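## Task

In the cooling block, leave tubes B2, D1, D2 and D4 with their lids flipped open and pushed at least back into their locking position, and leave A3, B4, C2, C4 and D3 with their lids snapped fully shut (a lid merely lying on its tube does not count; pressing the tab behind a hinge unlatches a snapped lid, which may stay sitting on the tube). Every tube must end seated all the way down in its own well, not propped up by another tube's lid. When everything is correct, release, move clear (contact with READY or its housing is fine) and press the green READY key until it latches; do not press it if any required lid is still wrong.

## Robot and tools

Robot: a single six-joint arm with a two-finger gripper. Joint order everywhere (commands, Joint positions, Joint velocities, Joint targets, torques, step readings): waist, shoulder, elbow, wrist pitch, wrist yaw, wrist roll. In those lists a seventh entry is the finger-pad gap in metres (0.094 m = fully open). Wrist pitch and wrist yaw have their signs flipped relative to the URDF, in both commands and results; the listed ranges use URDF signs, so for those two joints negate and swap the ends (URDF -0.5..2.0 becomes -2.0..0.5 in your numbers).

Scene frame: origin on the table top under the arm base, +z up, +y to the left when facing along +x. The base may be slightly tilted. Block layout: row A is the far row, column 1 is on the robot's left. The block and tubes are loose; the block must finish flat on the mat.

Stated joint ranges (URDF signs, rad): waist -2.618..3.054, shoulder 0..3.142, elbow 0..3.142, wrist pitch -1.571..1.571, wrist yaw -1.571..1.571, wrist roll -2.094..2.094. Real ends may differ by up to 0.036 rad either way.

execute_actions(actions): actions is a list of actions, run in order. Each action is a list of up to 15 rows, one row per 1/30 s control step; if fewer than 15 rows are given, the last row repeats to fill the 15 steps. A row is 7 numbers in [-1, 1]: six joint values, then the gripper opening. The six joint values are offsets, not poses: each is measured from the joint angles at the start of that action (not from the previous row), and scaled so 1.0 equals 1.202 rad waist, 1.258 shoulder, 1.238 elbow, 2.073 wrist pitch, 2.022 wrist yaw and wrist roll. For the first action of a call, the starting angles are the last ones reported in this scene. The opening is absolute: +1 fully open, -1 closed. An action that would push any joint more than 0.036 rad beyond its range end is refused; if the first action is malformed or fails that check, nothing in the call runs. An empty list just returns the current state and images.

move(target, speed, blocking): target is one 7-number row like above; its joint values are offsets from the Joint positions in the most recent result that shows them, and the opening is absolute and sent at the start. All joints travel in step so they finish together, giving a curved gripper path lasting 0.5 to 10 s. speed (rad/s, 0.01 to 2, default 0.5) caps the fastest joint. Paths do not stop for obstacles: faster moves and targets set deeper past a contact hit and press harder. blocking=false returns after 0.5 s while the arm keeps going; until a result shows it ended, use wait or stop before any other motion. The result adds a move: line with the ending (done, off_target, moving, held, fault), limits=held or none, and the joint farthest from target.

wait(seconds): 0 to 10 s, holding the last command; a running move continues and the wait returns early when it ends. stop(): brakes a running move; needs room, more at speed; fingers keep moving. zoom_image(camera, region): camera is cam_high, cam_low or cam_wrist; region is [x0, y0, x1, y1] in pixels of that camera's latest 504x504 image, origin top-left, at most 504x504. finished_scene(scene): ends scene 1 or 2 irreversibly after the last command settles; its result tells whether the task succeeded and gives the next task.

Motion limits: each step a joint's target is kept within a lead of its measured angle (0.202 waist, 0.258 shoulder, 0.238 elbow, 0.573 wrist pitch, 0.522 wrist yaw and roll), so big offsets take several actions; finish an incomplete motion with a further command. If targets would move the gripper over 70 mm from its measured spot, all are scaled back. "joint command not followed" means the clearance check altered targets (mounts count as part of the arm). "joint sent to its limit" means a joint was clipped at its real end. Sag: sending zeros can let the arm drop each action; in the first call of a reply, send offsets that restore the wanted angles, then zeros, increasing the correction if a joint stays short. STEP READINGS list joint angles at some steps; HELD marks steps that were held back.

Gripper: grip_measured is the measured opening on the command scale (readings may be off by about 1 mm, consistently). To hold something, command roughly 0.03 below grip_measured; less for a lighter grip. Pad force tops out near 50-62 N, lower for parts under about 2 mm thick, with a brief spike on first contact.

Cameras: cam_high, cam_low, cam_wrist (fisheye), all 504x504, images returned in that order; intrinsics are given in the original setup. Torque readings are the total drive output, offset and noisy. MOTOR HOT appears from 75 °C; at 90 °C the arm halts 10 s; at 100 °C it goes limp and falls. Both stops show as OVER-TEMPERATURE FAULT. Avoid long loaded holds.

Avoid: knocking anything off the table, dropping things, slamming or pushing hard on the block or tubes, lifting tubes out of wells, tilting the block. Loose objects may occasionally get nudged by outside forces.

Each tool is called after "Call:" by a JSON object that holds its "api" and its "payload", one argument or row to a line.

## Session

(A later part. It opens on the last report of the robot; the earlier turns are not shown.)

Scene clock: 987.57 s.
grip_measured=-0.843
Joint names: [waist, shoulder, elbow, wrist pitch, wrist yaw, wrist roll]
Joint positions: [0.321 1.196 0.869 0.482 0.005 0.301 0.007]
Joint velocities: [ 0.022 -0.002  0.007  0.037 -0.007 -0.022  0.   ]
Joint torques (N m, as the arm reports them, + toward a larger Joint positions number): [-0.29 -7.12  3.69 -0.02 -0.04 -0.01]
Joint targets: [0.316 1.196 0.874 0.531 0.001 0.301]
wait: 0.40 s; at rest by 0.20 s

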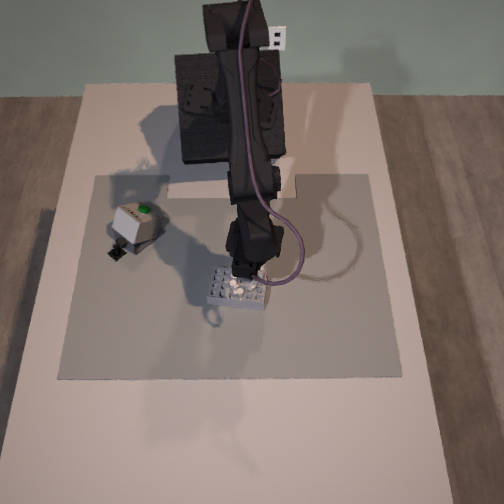

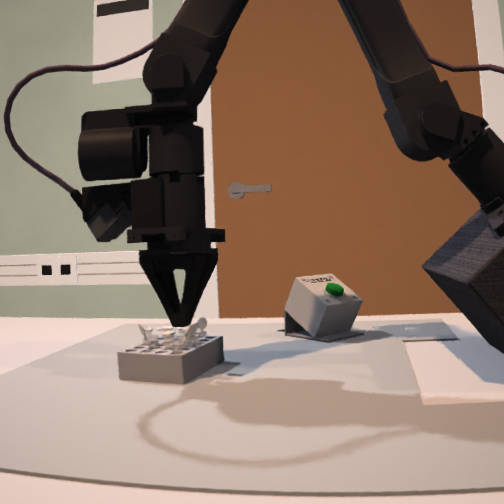

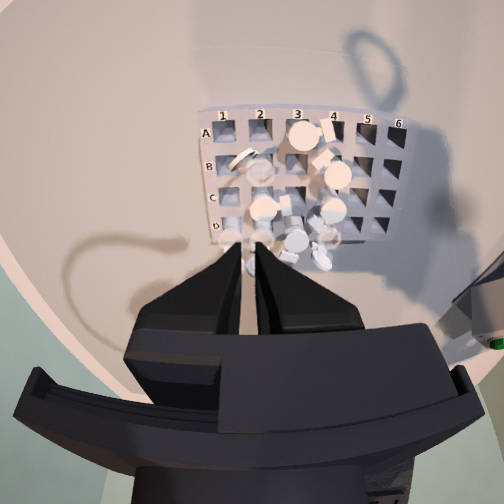

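Call:
{"api": "move", "payload": {
  "target": [-0.004,0.0,0.004,-0.017,-0.002,0.0,-1],
  "speed": 0.06
}}

Call:
{"api": "move", "payload": {
  "target": [-0.004,-0.068,0.004,0.018,-0.002,0.0,-1],
  "speed": 0.15
}}

Call:
{"api": "zoom_image", "payload": {
  "camera": "cam_low",
  "region": [110, 290, 240, 384]
}}

Scene clock: 996.07 s.
grip_measured=-0.981
Joint names: [waist, shoulder, elbow, wrist pitch, wrist yaw, wrist roll]
Joint positions: [0.321 1.196 0.869 0.466 0.003 0.301 0.001]
Joint velocities: [ 0.017  0.017 -0.002  0.007 -0.037 -0.037  0.002]
Joint torques (N m, as the arm reports them, + toward a larger Joint positions number): [-0.26 -7.13  3.7  -0.69 -0.02 -0.01]
Joint targets: [0.316 1.196 0.874 0.447 0.001 0.301]
move: done; limits=none; farthest joint: the wrist pitch, 0.019 radians from its target (0.035 radians at the start)

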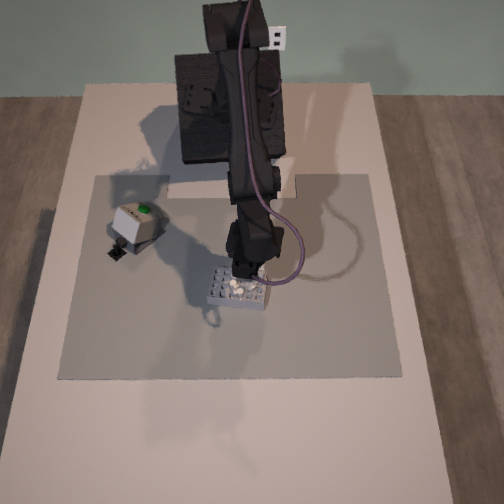

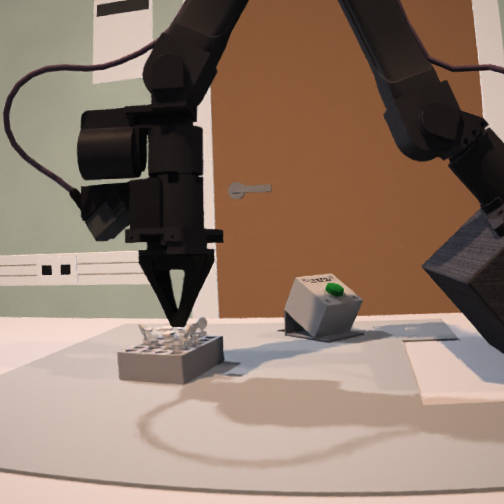

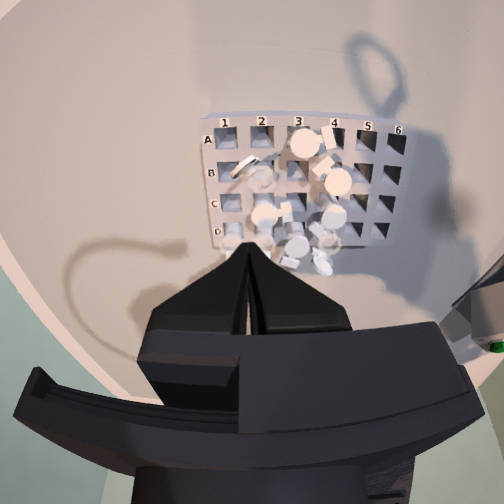

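Scene clock: 997.13 s.
grip_measured=-0.981
Joint names: [waist, shoulder, elbow, wrist pitch, wrist yaw, wrist roll]
Joint positions: [0.321 1.136 0.869 0.496 0.003 0.301 0.001]
Joint velocities: [ 0.012  0.002 -0.007 -0.022  0.022 -0.037  0.001]
Joint torques (N m, as the arm reports them, + toward a larger Joint positions number): [-0.27 -9.08  3.95 -0.45 -0.05 -0.02]
Joint targets: [0.316 1.111 0.874 0.504 -0.001 0.301]
move: off_target; limits=none; farthest joint: the shoulder, 0.026 radians from its target (0.085 radians at the start)

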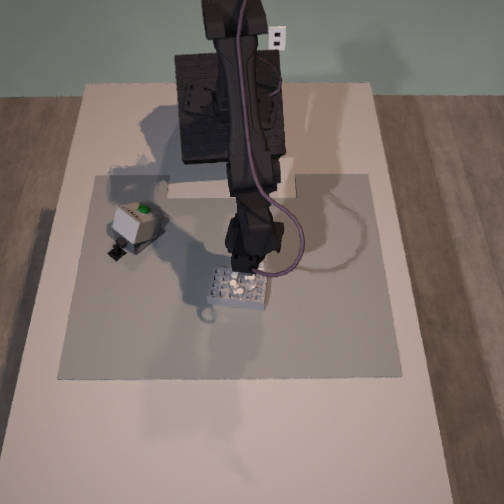

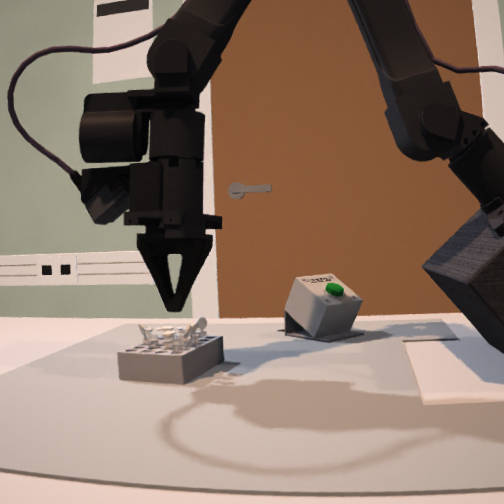

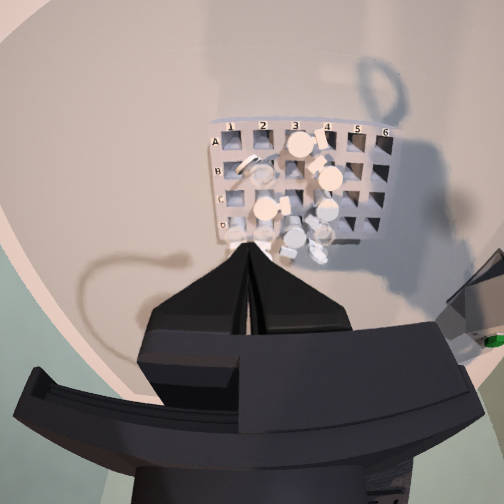

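Region (110, 290, 240, 384) of cam_low's 504x504 image, scaled by 3.877, with more detail than that image has.

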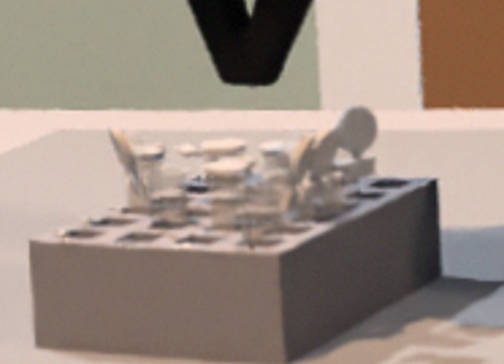

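Call:
{"api": "move", "payload": {
  "target": [-0.123,-0.0445,-0.058,-0.033,-0.001,0.225,-1],
  "speed": 0.35
}}

Call:
{"api": "zoom_image", "payload": {
  "camera": "cam_wrist",
  "region": [120, 130, 350, 300]
}}

Call:
{"api": "zoom_image", "payload": {
  "camera": "cam_low",
  "region": [110, 290, 240, 384]
}}

Scene clock: 1002.63 s.
grip_measured=-0.981
Joint names: [waist, shoulder, elbow, wrist pitch, wrist yaw, wrist roll]
Joint positions: [0.185 1.107 0.806 0.446 0.003 0.75  0.001]
Joint velocities: [-0.012  0.012  0.007  0.007 -0.022  0.066 -0.001]
Joint torques (N m, as the arm reports them, + toward a larger Joint positions number): [-1.33 -8.83  2.83 -0.74 -0.08  0.07]
Joint targets: [0.173 1.080 0.797 0.428 0.001 0.756]
move: off_target; limits=none; farthest joint: the shoulder, 0.027 radians from its target (0.056 radians at the start)

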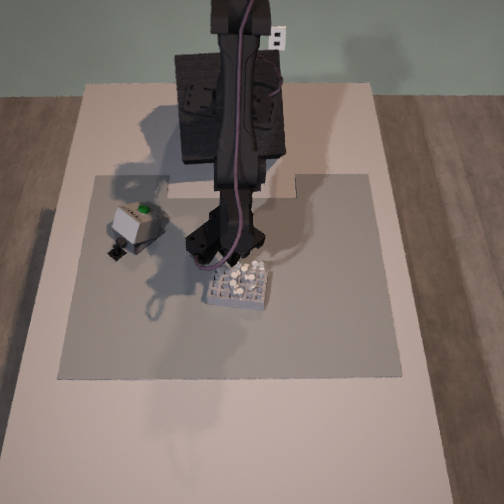

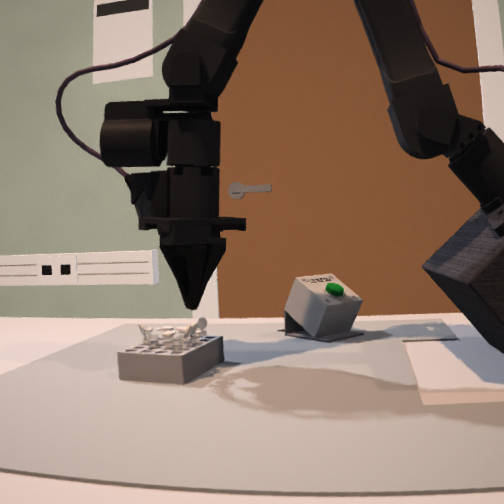

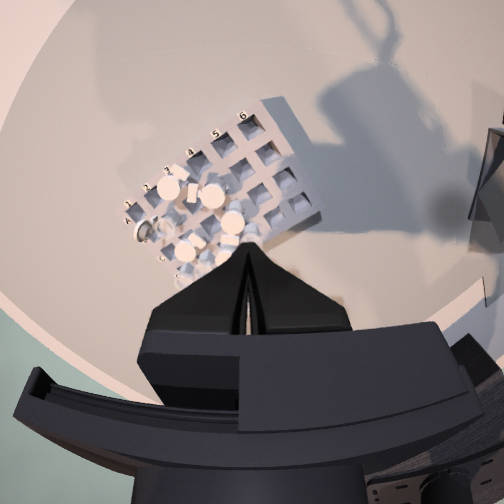

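Region (120, 130, 350, 300) of cam_wrist's 504x504 image, scaled by 2.191, with more detail than that image has; it fills the top 373 rows of this view, and the rest is white.

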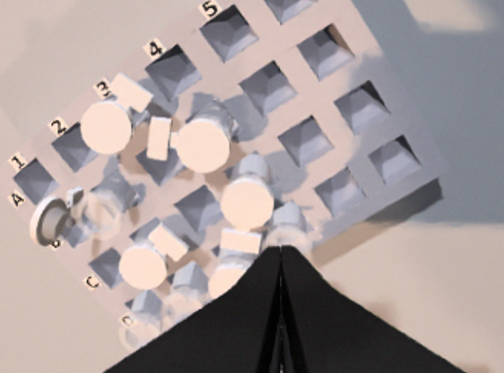

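Region (110, 290, 240, 384) of cam_low's 504x504 image, scaled by 3.877, with more detail than that image has.

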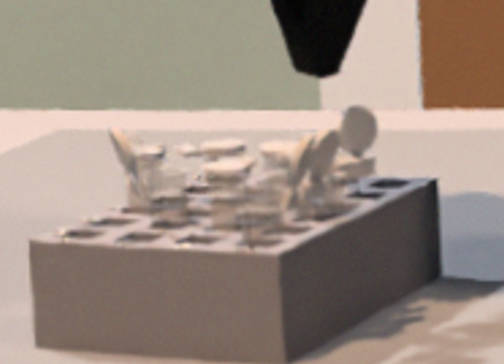

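Call:
{"api": "move", "payload": {
  "target": [-0.004,0.042,-0.002,-0.022,-0.001,0.0,-1],
  "speed": 0.06
}}

Call:
{"api": "zoom_image", "payload": {
  "camera": "cam_low",
  "region": [130, 295, 230, 367]
}}

Call:
{"api": "zoom_image", "payload": {
  "camera": "cam_high",
  "region": [190, 230, 290, 320]
}}

Scene clock: 1007.73 s.
grip_measured=-0.981
Joint names: [waist, shoulder, elbow, wrist pitch, wrist yaw, wrist roll]
Joint positions: [0.185 1.158 0.806 0.418 0.003 0.751 0.001]
Joint velocities: [ 0.007 -0.007 -0.017  0.022 -0.022  0.081  0.001]
Joint torques (N m, as the arm reports them, + toward a larger Joint positions number): [-0.69 -6.56  3.11 -0.69 -0.07 -0.01]
Joint targets: [0.180 1.160 0.803 0.400 0.001 0.750]
move: done; limits=none; farthest joint: the wrist pitch, 0.017 radians from its target (0.045 radians at the start)

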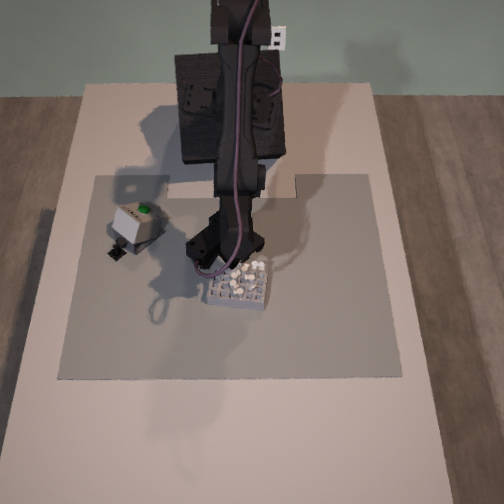

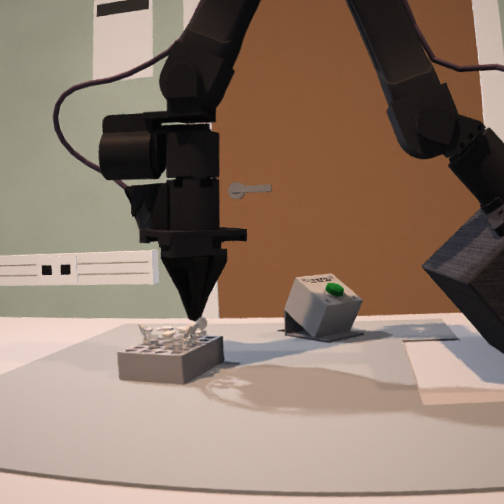

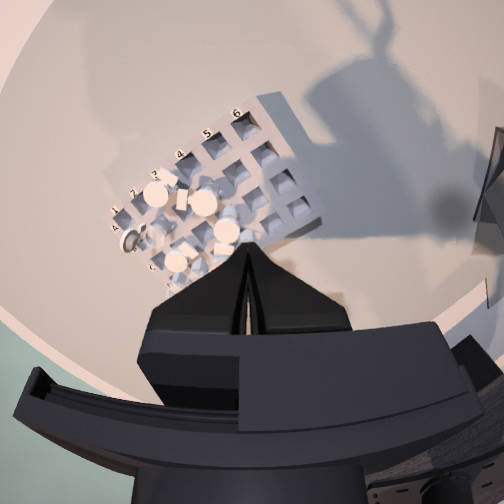

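Region (130, 295, 230, 367) of cam_low's 504x504 image, scaled by 5.040, with more detail than that image has; it fills the top 363 rows of this view, and the rest is white.

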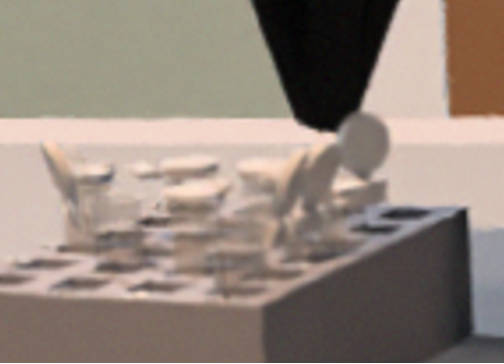

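Region (190, 230, 290, 320) of cam_high's 504x504 image, scaled by 5.040, with more detail than that image has; it fills the top 454 rows of this view, and the rest is white.

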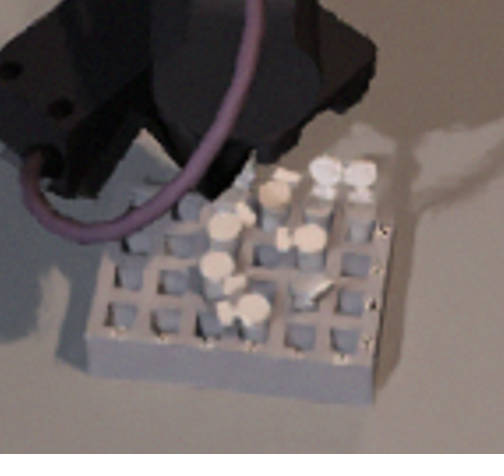

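Call:
{"api": "move", "payload": {
  "target": [-0.004,0.001,-0.002,0.028,0.018,0.0,-1],
  "speed": 0.04
}}

Call:
{"api": "zoom_image", "payload": {
  "camera": "cam_low",
  "region": [130, 295, 230, 367]
}}

Scene clock: 1012.97 s.
grip_measured=-0.981
Joint names: [waist, shoulder, elbow, wrist pitch, wrist yaw, wrist roll]
Joint positions: [0.185 1.158 0.806 0.444 0.027 0.751 0.001]
Joint velocities: [-0.007 -0.007 -0.007 -0.022  0.007  0.081  0.   ]
Joint torques (N m, as the arm reports them, + toward a larger Joint positions number): [-0.68 -6.44  3.13 -0.19  0.05 -0.01]
Joint targets: [0.180 1.159 0.803 0.476 0.039 0.751]
move: off_target; limits=none; farthest joint: the wrist pitch, 0.032 radians from its target (0.059 radians at the start)

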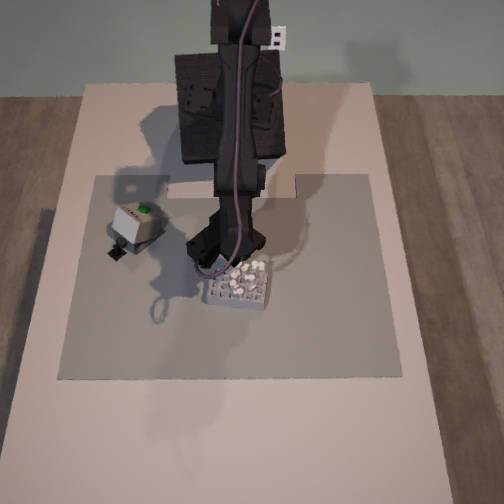

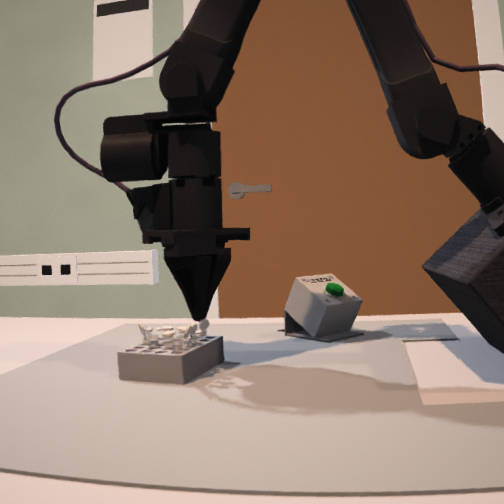

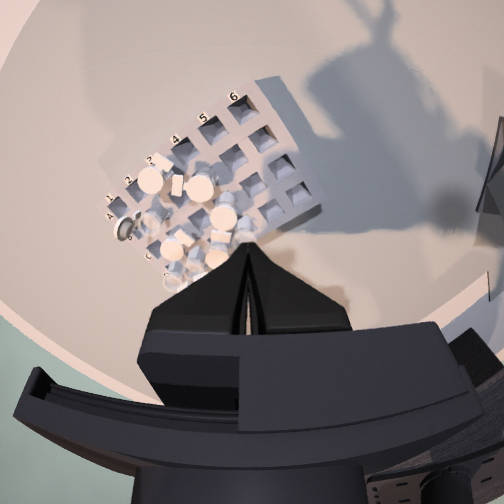

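Region (130, 295, 230, 367) of cam_low's 504x504 image, scaled by 5.040, with more detail than that image has; it fills the top 363 rows of this view, and the rest is white.

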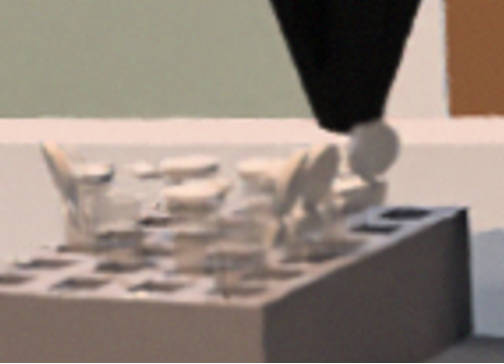

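Call:
{"api": "move", "payload": {
  "target": [-0.004,0.0,-0.002,-0.016,-0.016,0.0,-1],
  "speed": 0.06
}}

Call:
{"api": "move", "payload": {
  "target": [-0.004,-0.09,-0.002,0.03,-0.004,0.0,-1],
  "speed": 0.2
}}

Call:
{"api": "move", "payload": {
  "target": [0.05,-0.15,-0.17,0.0,-0.002,-0.26,-1],
  "speed": 0.4
}}

Call:
{"api": "zoom_image", "payload": {
  "camera": "cam_wrist",
  "region": [130, 30, 380, 220]
}}

Call:
{"api": "zoom_image", "payload": {
  "camera": "cam_low",
  "region": [110, 300, 230, 390]
}}

Scene clock: 1017.37 s.
grip_measured=-0.981
Joint names: [waist, shoulder, elbow, wrist pitch, wrist yaw, wrist roll]
Joint positions: [0.185 1.158 0.806 0.428 0.012 0.751 0.001]
Joint velocities: [-0.007 -0.002  0.012 -0.007  0.051 -0.11  -0.   ]
Joint torques (N m, as the arm reports them, + toward a larger Joint positions number): [-0.67 -6.71  3.09 -0.66 -0.2  -0.01]
Joint targets: [0.180 1.158 0.803 0.410 -0.005 0.751]
move: done; limits=none; farthest joint: the wrist yaw, 0.018 radians from its target (0.033 radians at the start)

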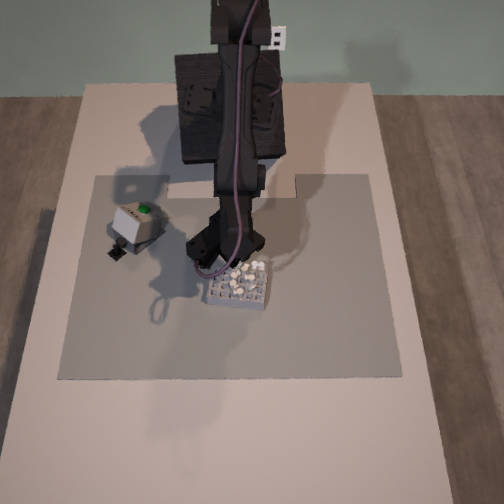

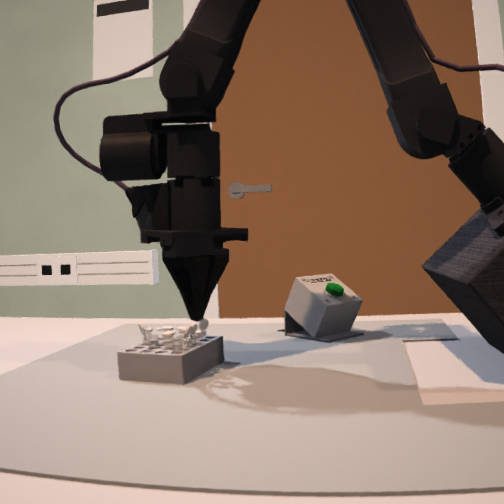

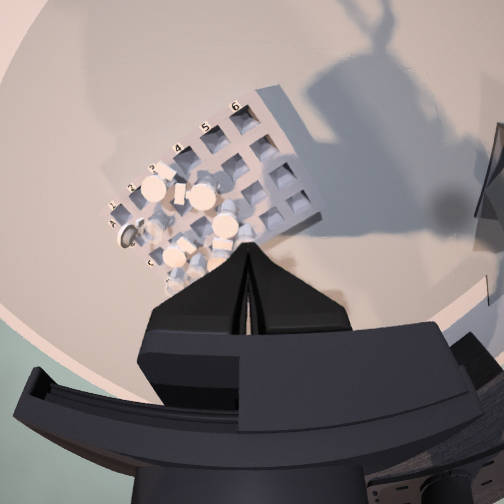

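Scene clock: 1018.50 s.
grip_measured=-0.981
Joint names: [waist, shoulder, elbow, wrist pitch, wrist yaw, wrist roll]
Joint positions: [0.185 1.069 0.806 0.481 0.012 0.751 0.001]
Joint velocities: [ 0.002  0.007  0.012  0.022  0.022 -0.022  0.   ]
Joint torques (N m, as the arm reports them, + toward a larger Joint positions number): [-0.63 -8.41  3.43 -0.48 -0.12 -0.01]
Joint targets: [0.180 1.045 0.803 0.490 0.004 0.751]
move: off_target; limits=none; farthest joint: the shoulder, 0.024 radians from its target (0.113 radians at the start)

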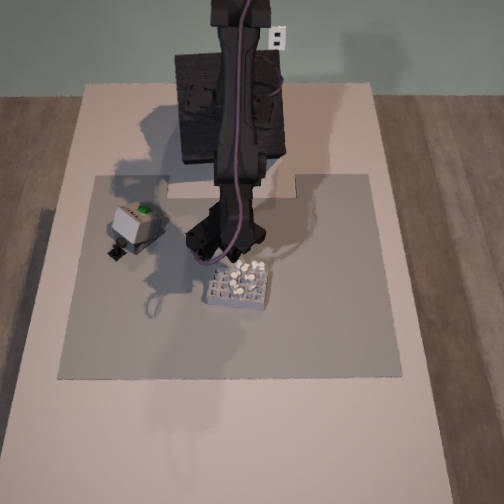

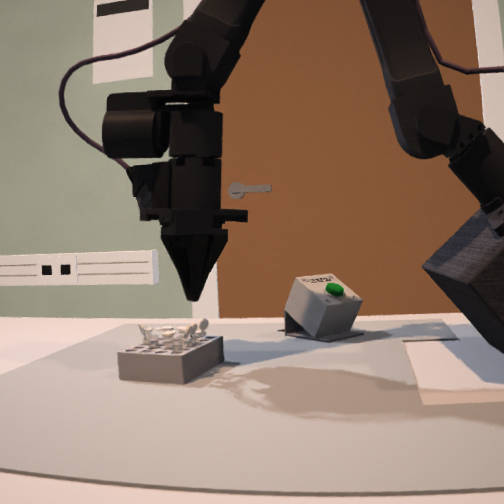

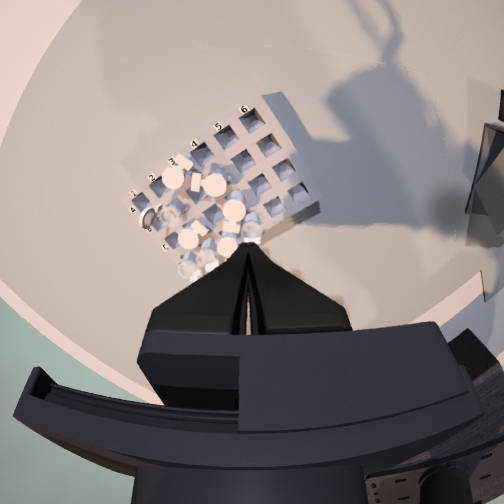

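Scene clock: 1020.53 s.
grip_measured=-0.981
Joint names: [waist, shoulder, elbow, wrist pitch, wrist yaw, wrist roll]
Joint positions: [0.235 0.906 0.603 0.481 0.012 0.231 0.001]
Joint velocities: [-0.002  0.007  0.002 -0.037  0.022  0.022 -0.   ]
Joint torques (N m, as the arm reports them, + toward a larger Joint positions number): [ 0.88 -6.89  2.86 -0.51 -0.07 -0.04]
Joint targets: [0.245 0.881 0.595 0.481 0.008 0.225]
move: off_target; limits=none; farthest joint: the shoulder, 0.026 radians from its target (0.189 radians at the start)

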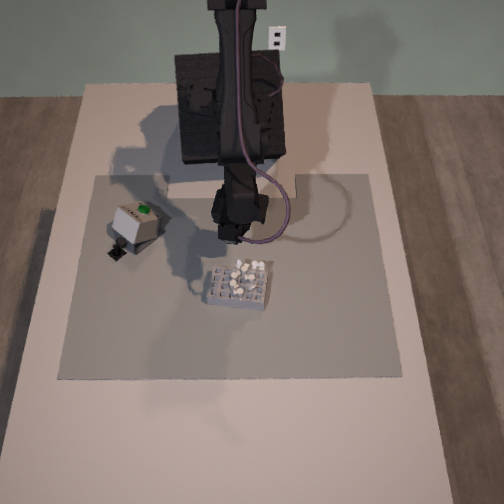

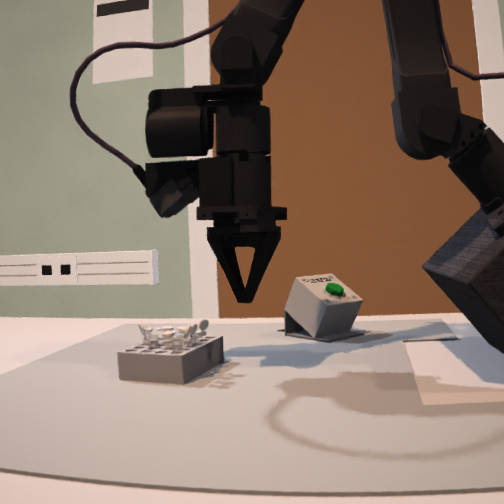

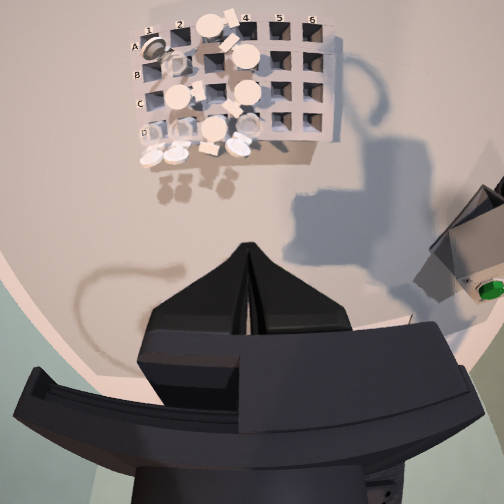

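Region (130, 30, 380, 220) of cam_wrist's 504x504 image, scaled by 2.016, with more detail than that image has; it fills the top 383 rows of this view, and the rest is white.

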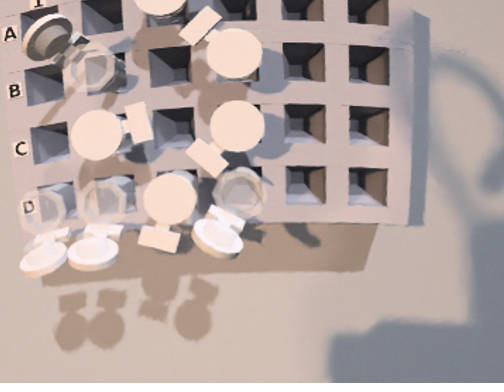

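Region (110, 300, 230, 390) of cam_low's 504x504 image, scaled by 4.200, with more detail than that image has; it fills the top 378 rows of this view, and the rest is white.

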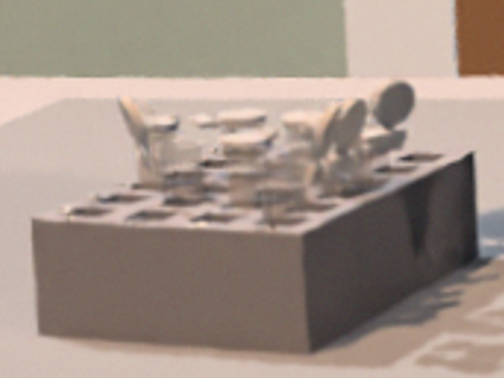

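Call:
{"api": "zoom_image", "payload": {
  "camera": "cam_wrist",
  "region": [130, 90, 280, 180]
}}

Call:
{"api": "zoom_image", "payload": {
  "camera": "cam_high",
  "region": [90, 180, 290, 320]
}}

Region (130, 90, 280, 180) of cam_wrist's 504x504 image, scaled by 3.360, with more detail than that image has; it fills the top 302 rows of this view, and the rest is white.

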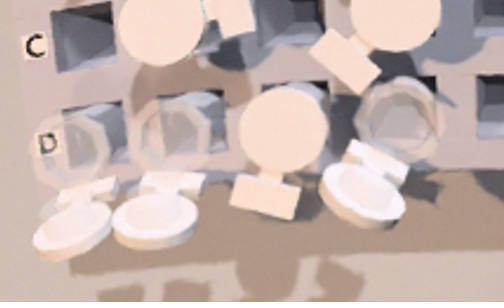

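Region (90, 180, 290, 320) of cam_high's 504x504 image, scaled by 2.520, with more detail than that image has; it fills the top 353 rows of this view, and the rest is white.

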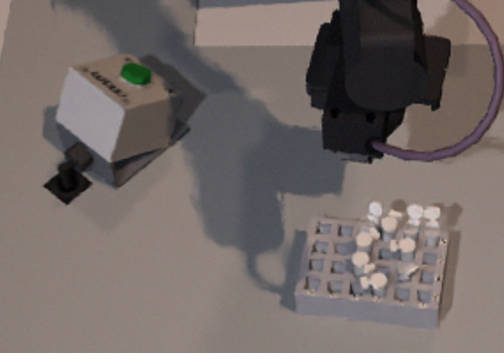

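Call:
{"api": "move", "payload": {
  "target": [-0.52,-0.03,0.01,-0.03,-0.008,-0.115,-1],
  "speed": 0.5
}}

Scene clock: 1037.60 s.
grip_measured=-0.981
Joint names: [waist, shoulder, elbow, wrist pitch, wrist yaw, wrist roll]
Joint positions: [-0.375  0.892  0.603  0.44   0.008  0.001  0.001]
Joint velocities: [ 0.002 -0.012  0.002  0.007  0.051  0.051 -0.001]
Joint torques (N m, as the arm reports them, + toward a larger Joint positions number): [-2.3  -6.04  4.6  -0.91 -0.34 -0.02]
Joint targets: [-0.390 0.868 0.615 0.419 -0.004 -0.001]
move: off_target; limits=none; farthest joint: the shoulder, 0.024 radians from its target (0.038 radians at the start)

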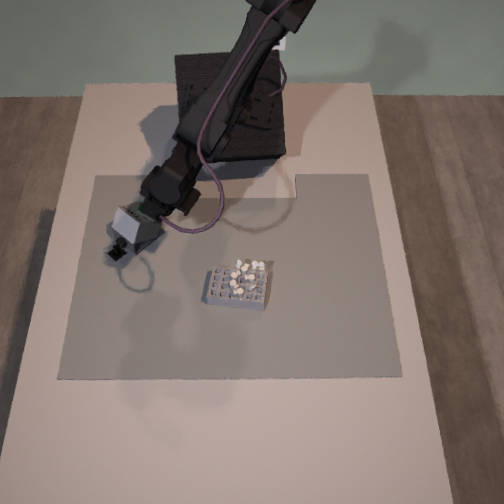

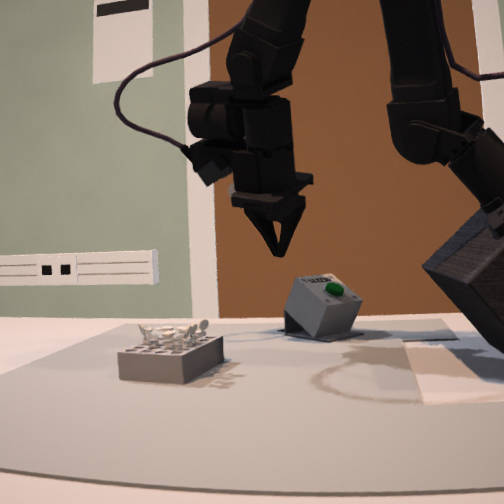

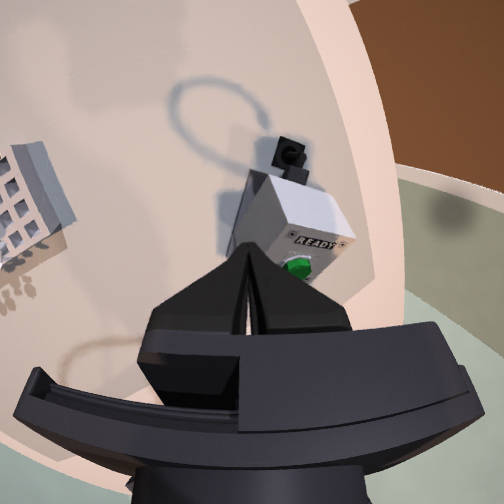

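Call:
{"api": "move", "payload": {
  "target": [-0.11,-0.22,-0.27,-0.145,-0.004,0.0,-1],
  "speed": 0.3
}}

Scene clock: 1048.50 s.
grip_measured=-0.981
Joint names: [waist, shoulder, elbow, wrist pitch, wrist yaw, wrist roll]
Joint positions: [-0.492  0.638  0.275  0.164  0.009  0.     0.001]
Joint velocities: [-0.012  0.007 -0.002 -0.007 -0.022  0.037 -0.   ]
Joint torques (N m, as the arm reports them, + toward a larger Joint positions number): [-1.72 -3.74  3.37 -1.2  -0.34  0.  ]
Joint targets: [-0.507 0.616 0.269 0.140 0.000 0.001]
move: off_target; limits=none; farthest joint: the wrist pitch, 0.025 radians from its target (0.301 radians at the start)

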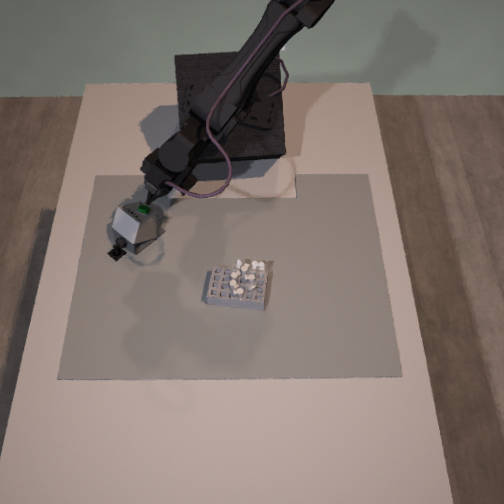

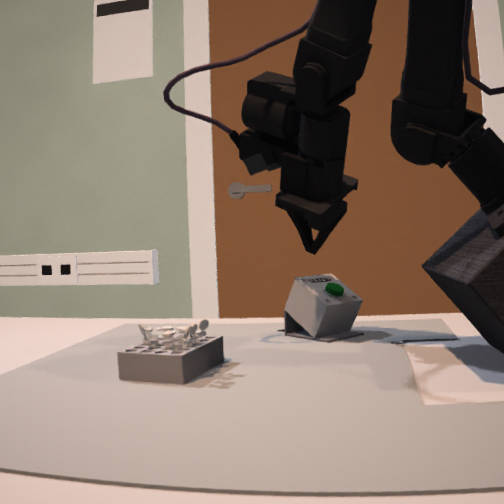

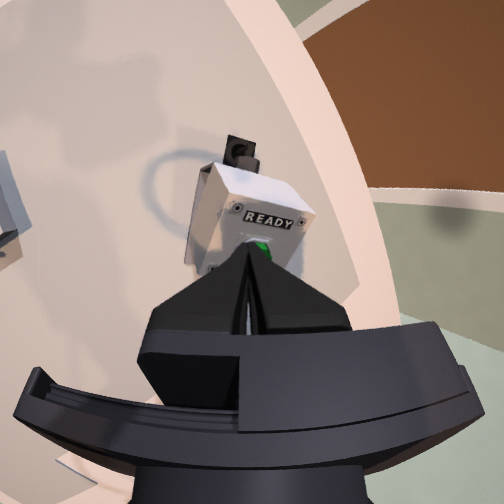

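Call:
{"api": "move", "payload": {
  "target": [-0.03,0.14,-0.035,-0.058,-0.004,0.0,-1],
  "speed": 0.2
}}

Call:
{"api": "zoom_image", "payload": {
  "camera": "cam_low",
  "region": [260, 220, 400, 345]
}}

Scene clock: 1059.10 s.
grip_measured=-0.981
Joint names: [waist, shoulder, elbow, wrist pitch, wrist yaw, wrist roll]
Joint positions: [-0.512  0.806  0.239  0.067  0.01   0.     0.001]
Joint velocities: [-0.007 -0.012 -0.017  0.051  0.007  0.007  0.   ]
Joint torques (N m, as the arm reports them, + toward a larger Joint positions number): [-2.18 -1.63  2.47 -1.11 -0.35 -0.01]
Joint targets: [-0.528 0.814 0.231 0.044 0.001 0.000]
move: off_target; limits=none; farthest joint: the wrist pitch, 0.023 radians from its target (0.120 radians at the start)

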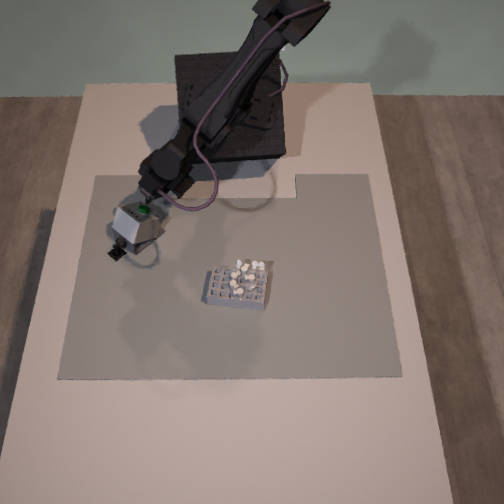

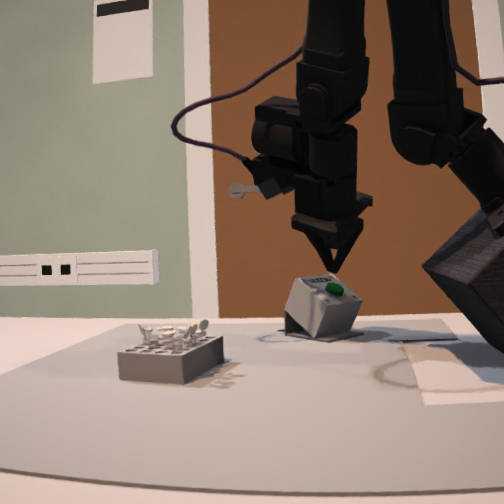

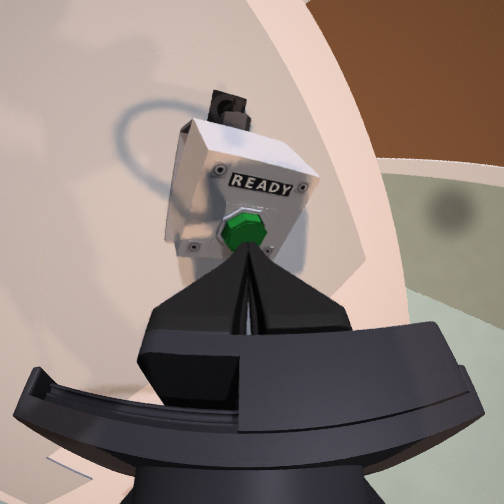

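Region (260, 220, 400, 345) of cam_low's 504x504 image, scaled by 3.600, with more detail than that image has; it fills the top 450 rows of this view, and the rest is white.

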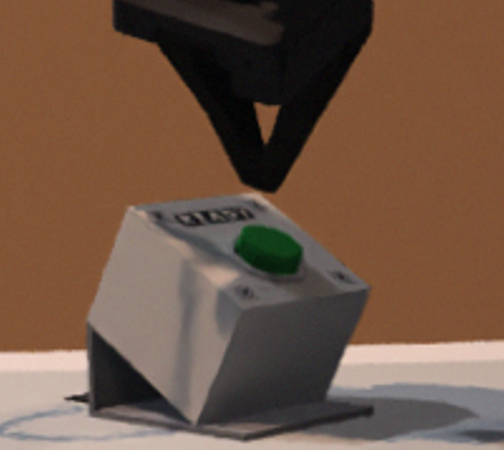

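Call:
{"api": "move", "payload": {
  "target": [-0.004,0.078,-0.002,-0.043,-0.004,0.0,-1],
  "speed": 0.12
}}

Call:
{"api": "zoom_image", "payload": {
  "camera": "cam_low",
  "region": [260, 220, 400, 345]
}}

Scene clock: 1065.47 s.
grip_measured=-0.981
Joint names: [waist, shoulder, elbow, wrist pitch, wrist yaw, wrist roll]
Joint positions: [-0.512  0.896  0.239  0.001  0.011  0.     0.001]
Joint velocities: [-0.007 -0.002  0.012  0.081  0.037  0.022  0.   ]
Joint torques (N m, as the arm reports them, + toward a larger Joint positions number): [-1.35 -1.89  2.6  -1.04 -0.34 -0.01]
Joint targets: [-0.517 0.905 0.237 -0.022 0.002 0.000]
move: off_target; limits=none; farthest joint: the wrist pitch, 0.023 radians from its target (0.089 radians at the start)

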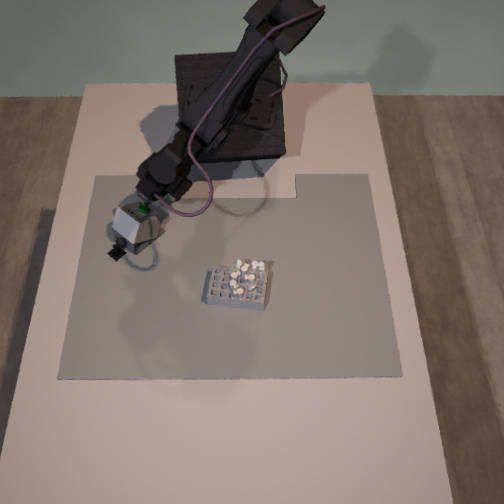

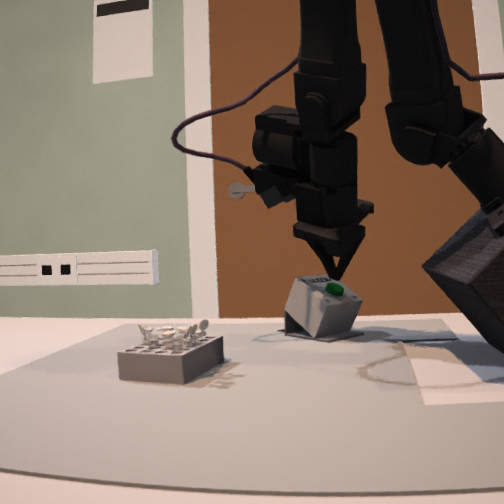

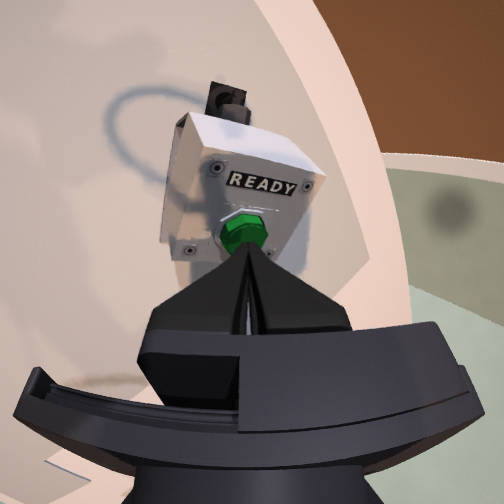

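Region (260, 220, 400, 345) of cam_low's 504x504 image, scaled by 3.600, with more detail than that image has; it fills the top 450 rows of this view, and the rest is white.

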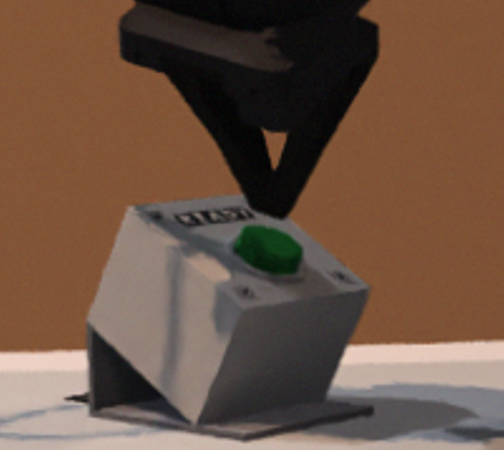

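Call:
{"api": "move", "payload": {
  "target": [-0.002,0.078,-0.002,-0.062,-0.002,0.0,-1],
  "speed": 0.08
}}

Call:
{"api": "zoom_image", "payload": {
  "camera": "cam_low",
  "region": [260, 220, 400, 345]
}}

Scene clock: 1073.50 s.
grip_measured=-0.981
Joint names: [waist, shoulder, elbow, wrist pitch, wrist yaw, wrist roll]
Joint positions: [-0.512  0.983  0.239 -0.095  0.012  0.     0.001]
Joint velocities: [-0.002 -0.017  0.012  0.007  0.007  0.037 -0.001]
Joint torques (N m, as the arm reports them, + toward a larger Joint positions number): [-1.34 -2.    2.32 -1.17 -0.32 -0.01]
Joint targets: [-0.515 0.994 0.237 -0.128 0.007 0.000]
move: off_target; limits=none; farthest joint: the wrist pitch, 0.032 radians from its target (0.128 radians at the start)

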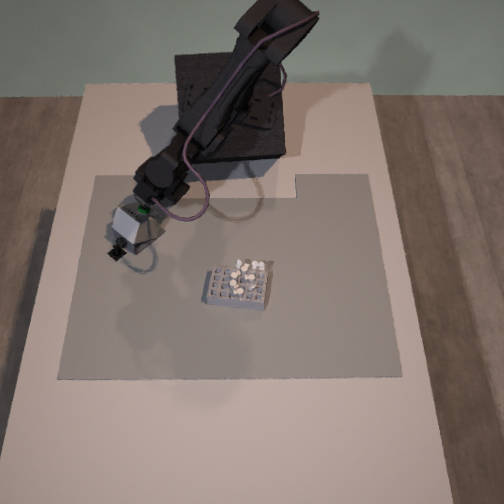

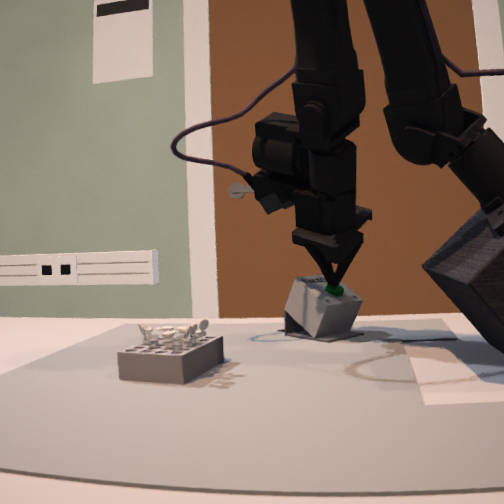

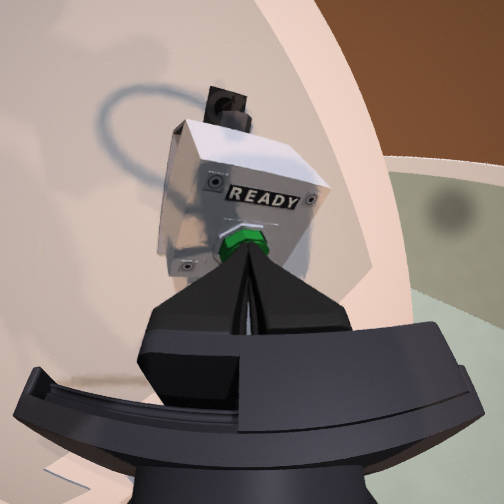

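Region (260, 220, 400, 345) of cam_low's 504x504 image, scaled by 3.600, with more detail than that image has; it fills the top 450 rows of this view, and the rest is white.

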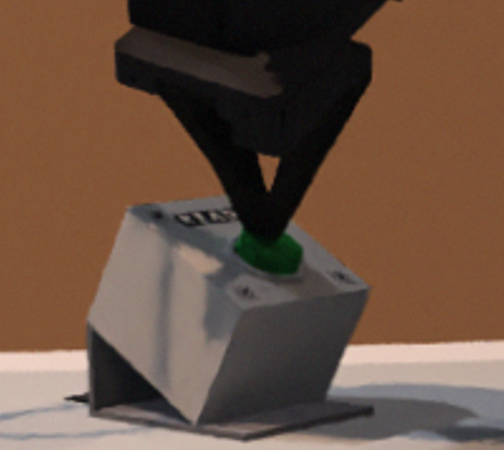

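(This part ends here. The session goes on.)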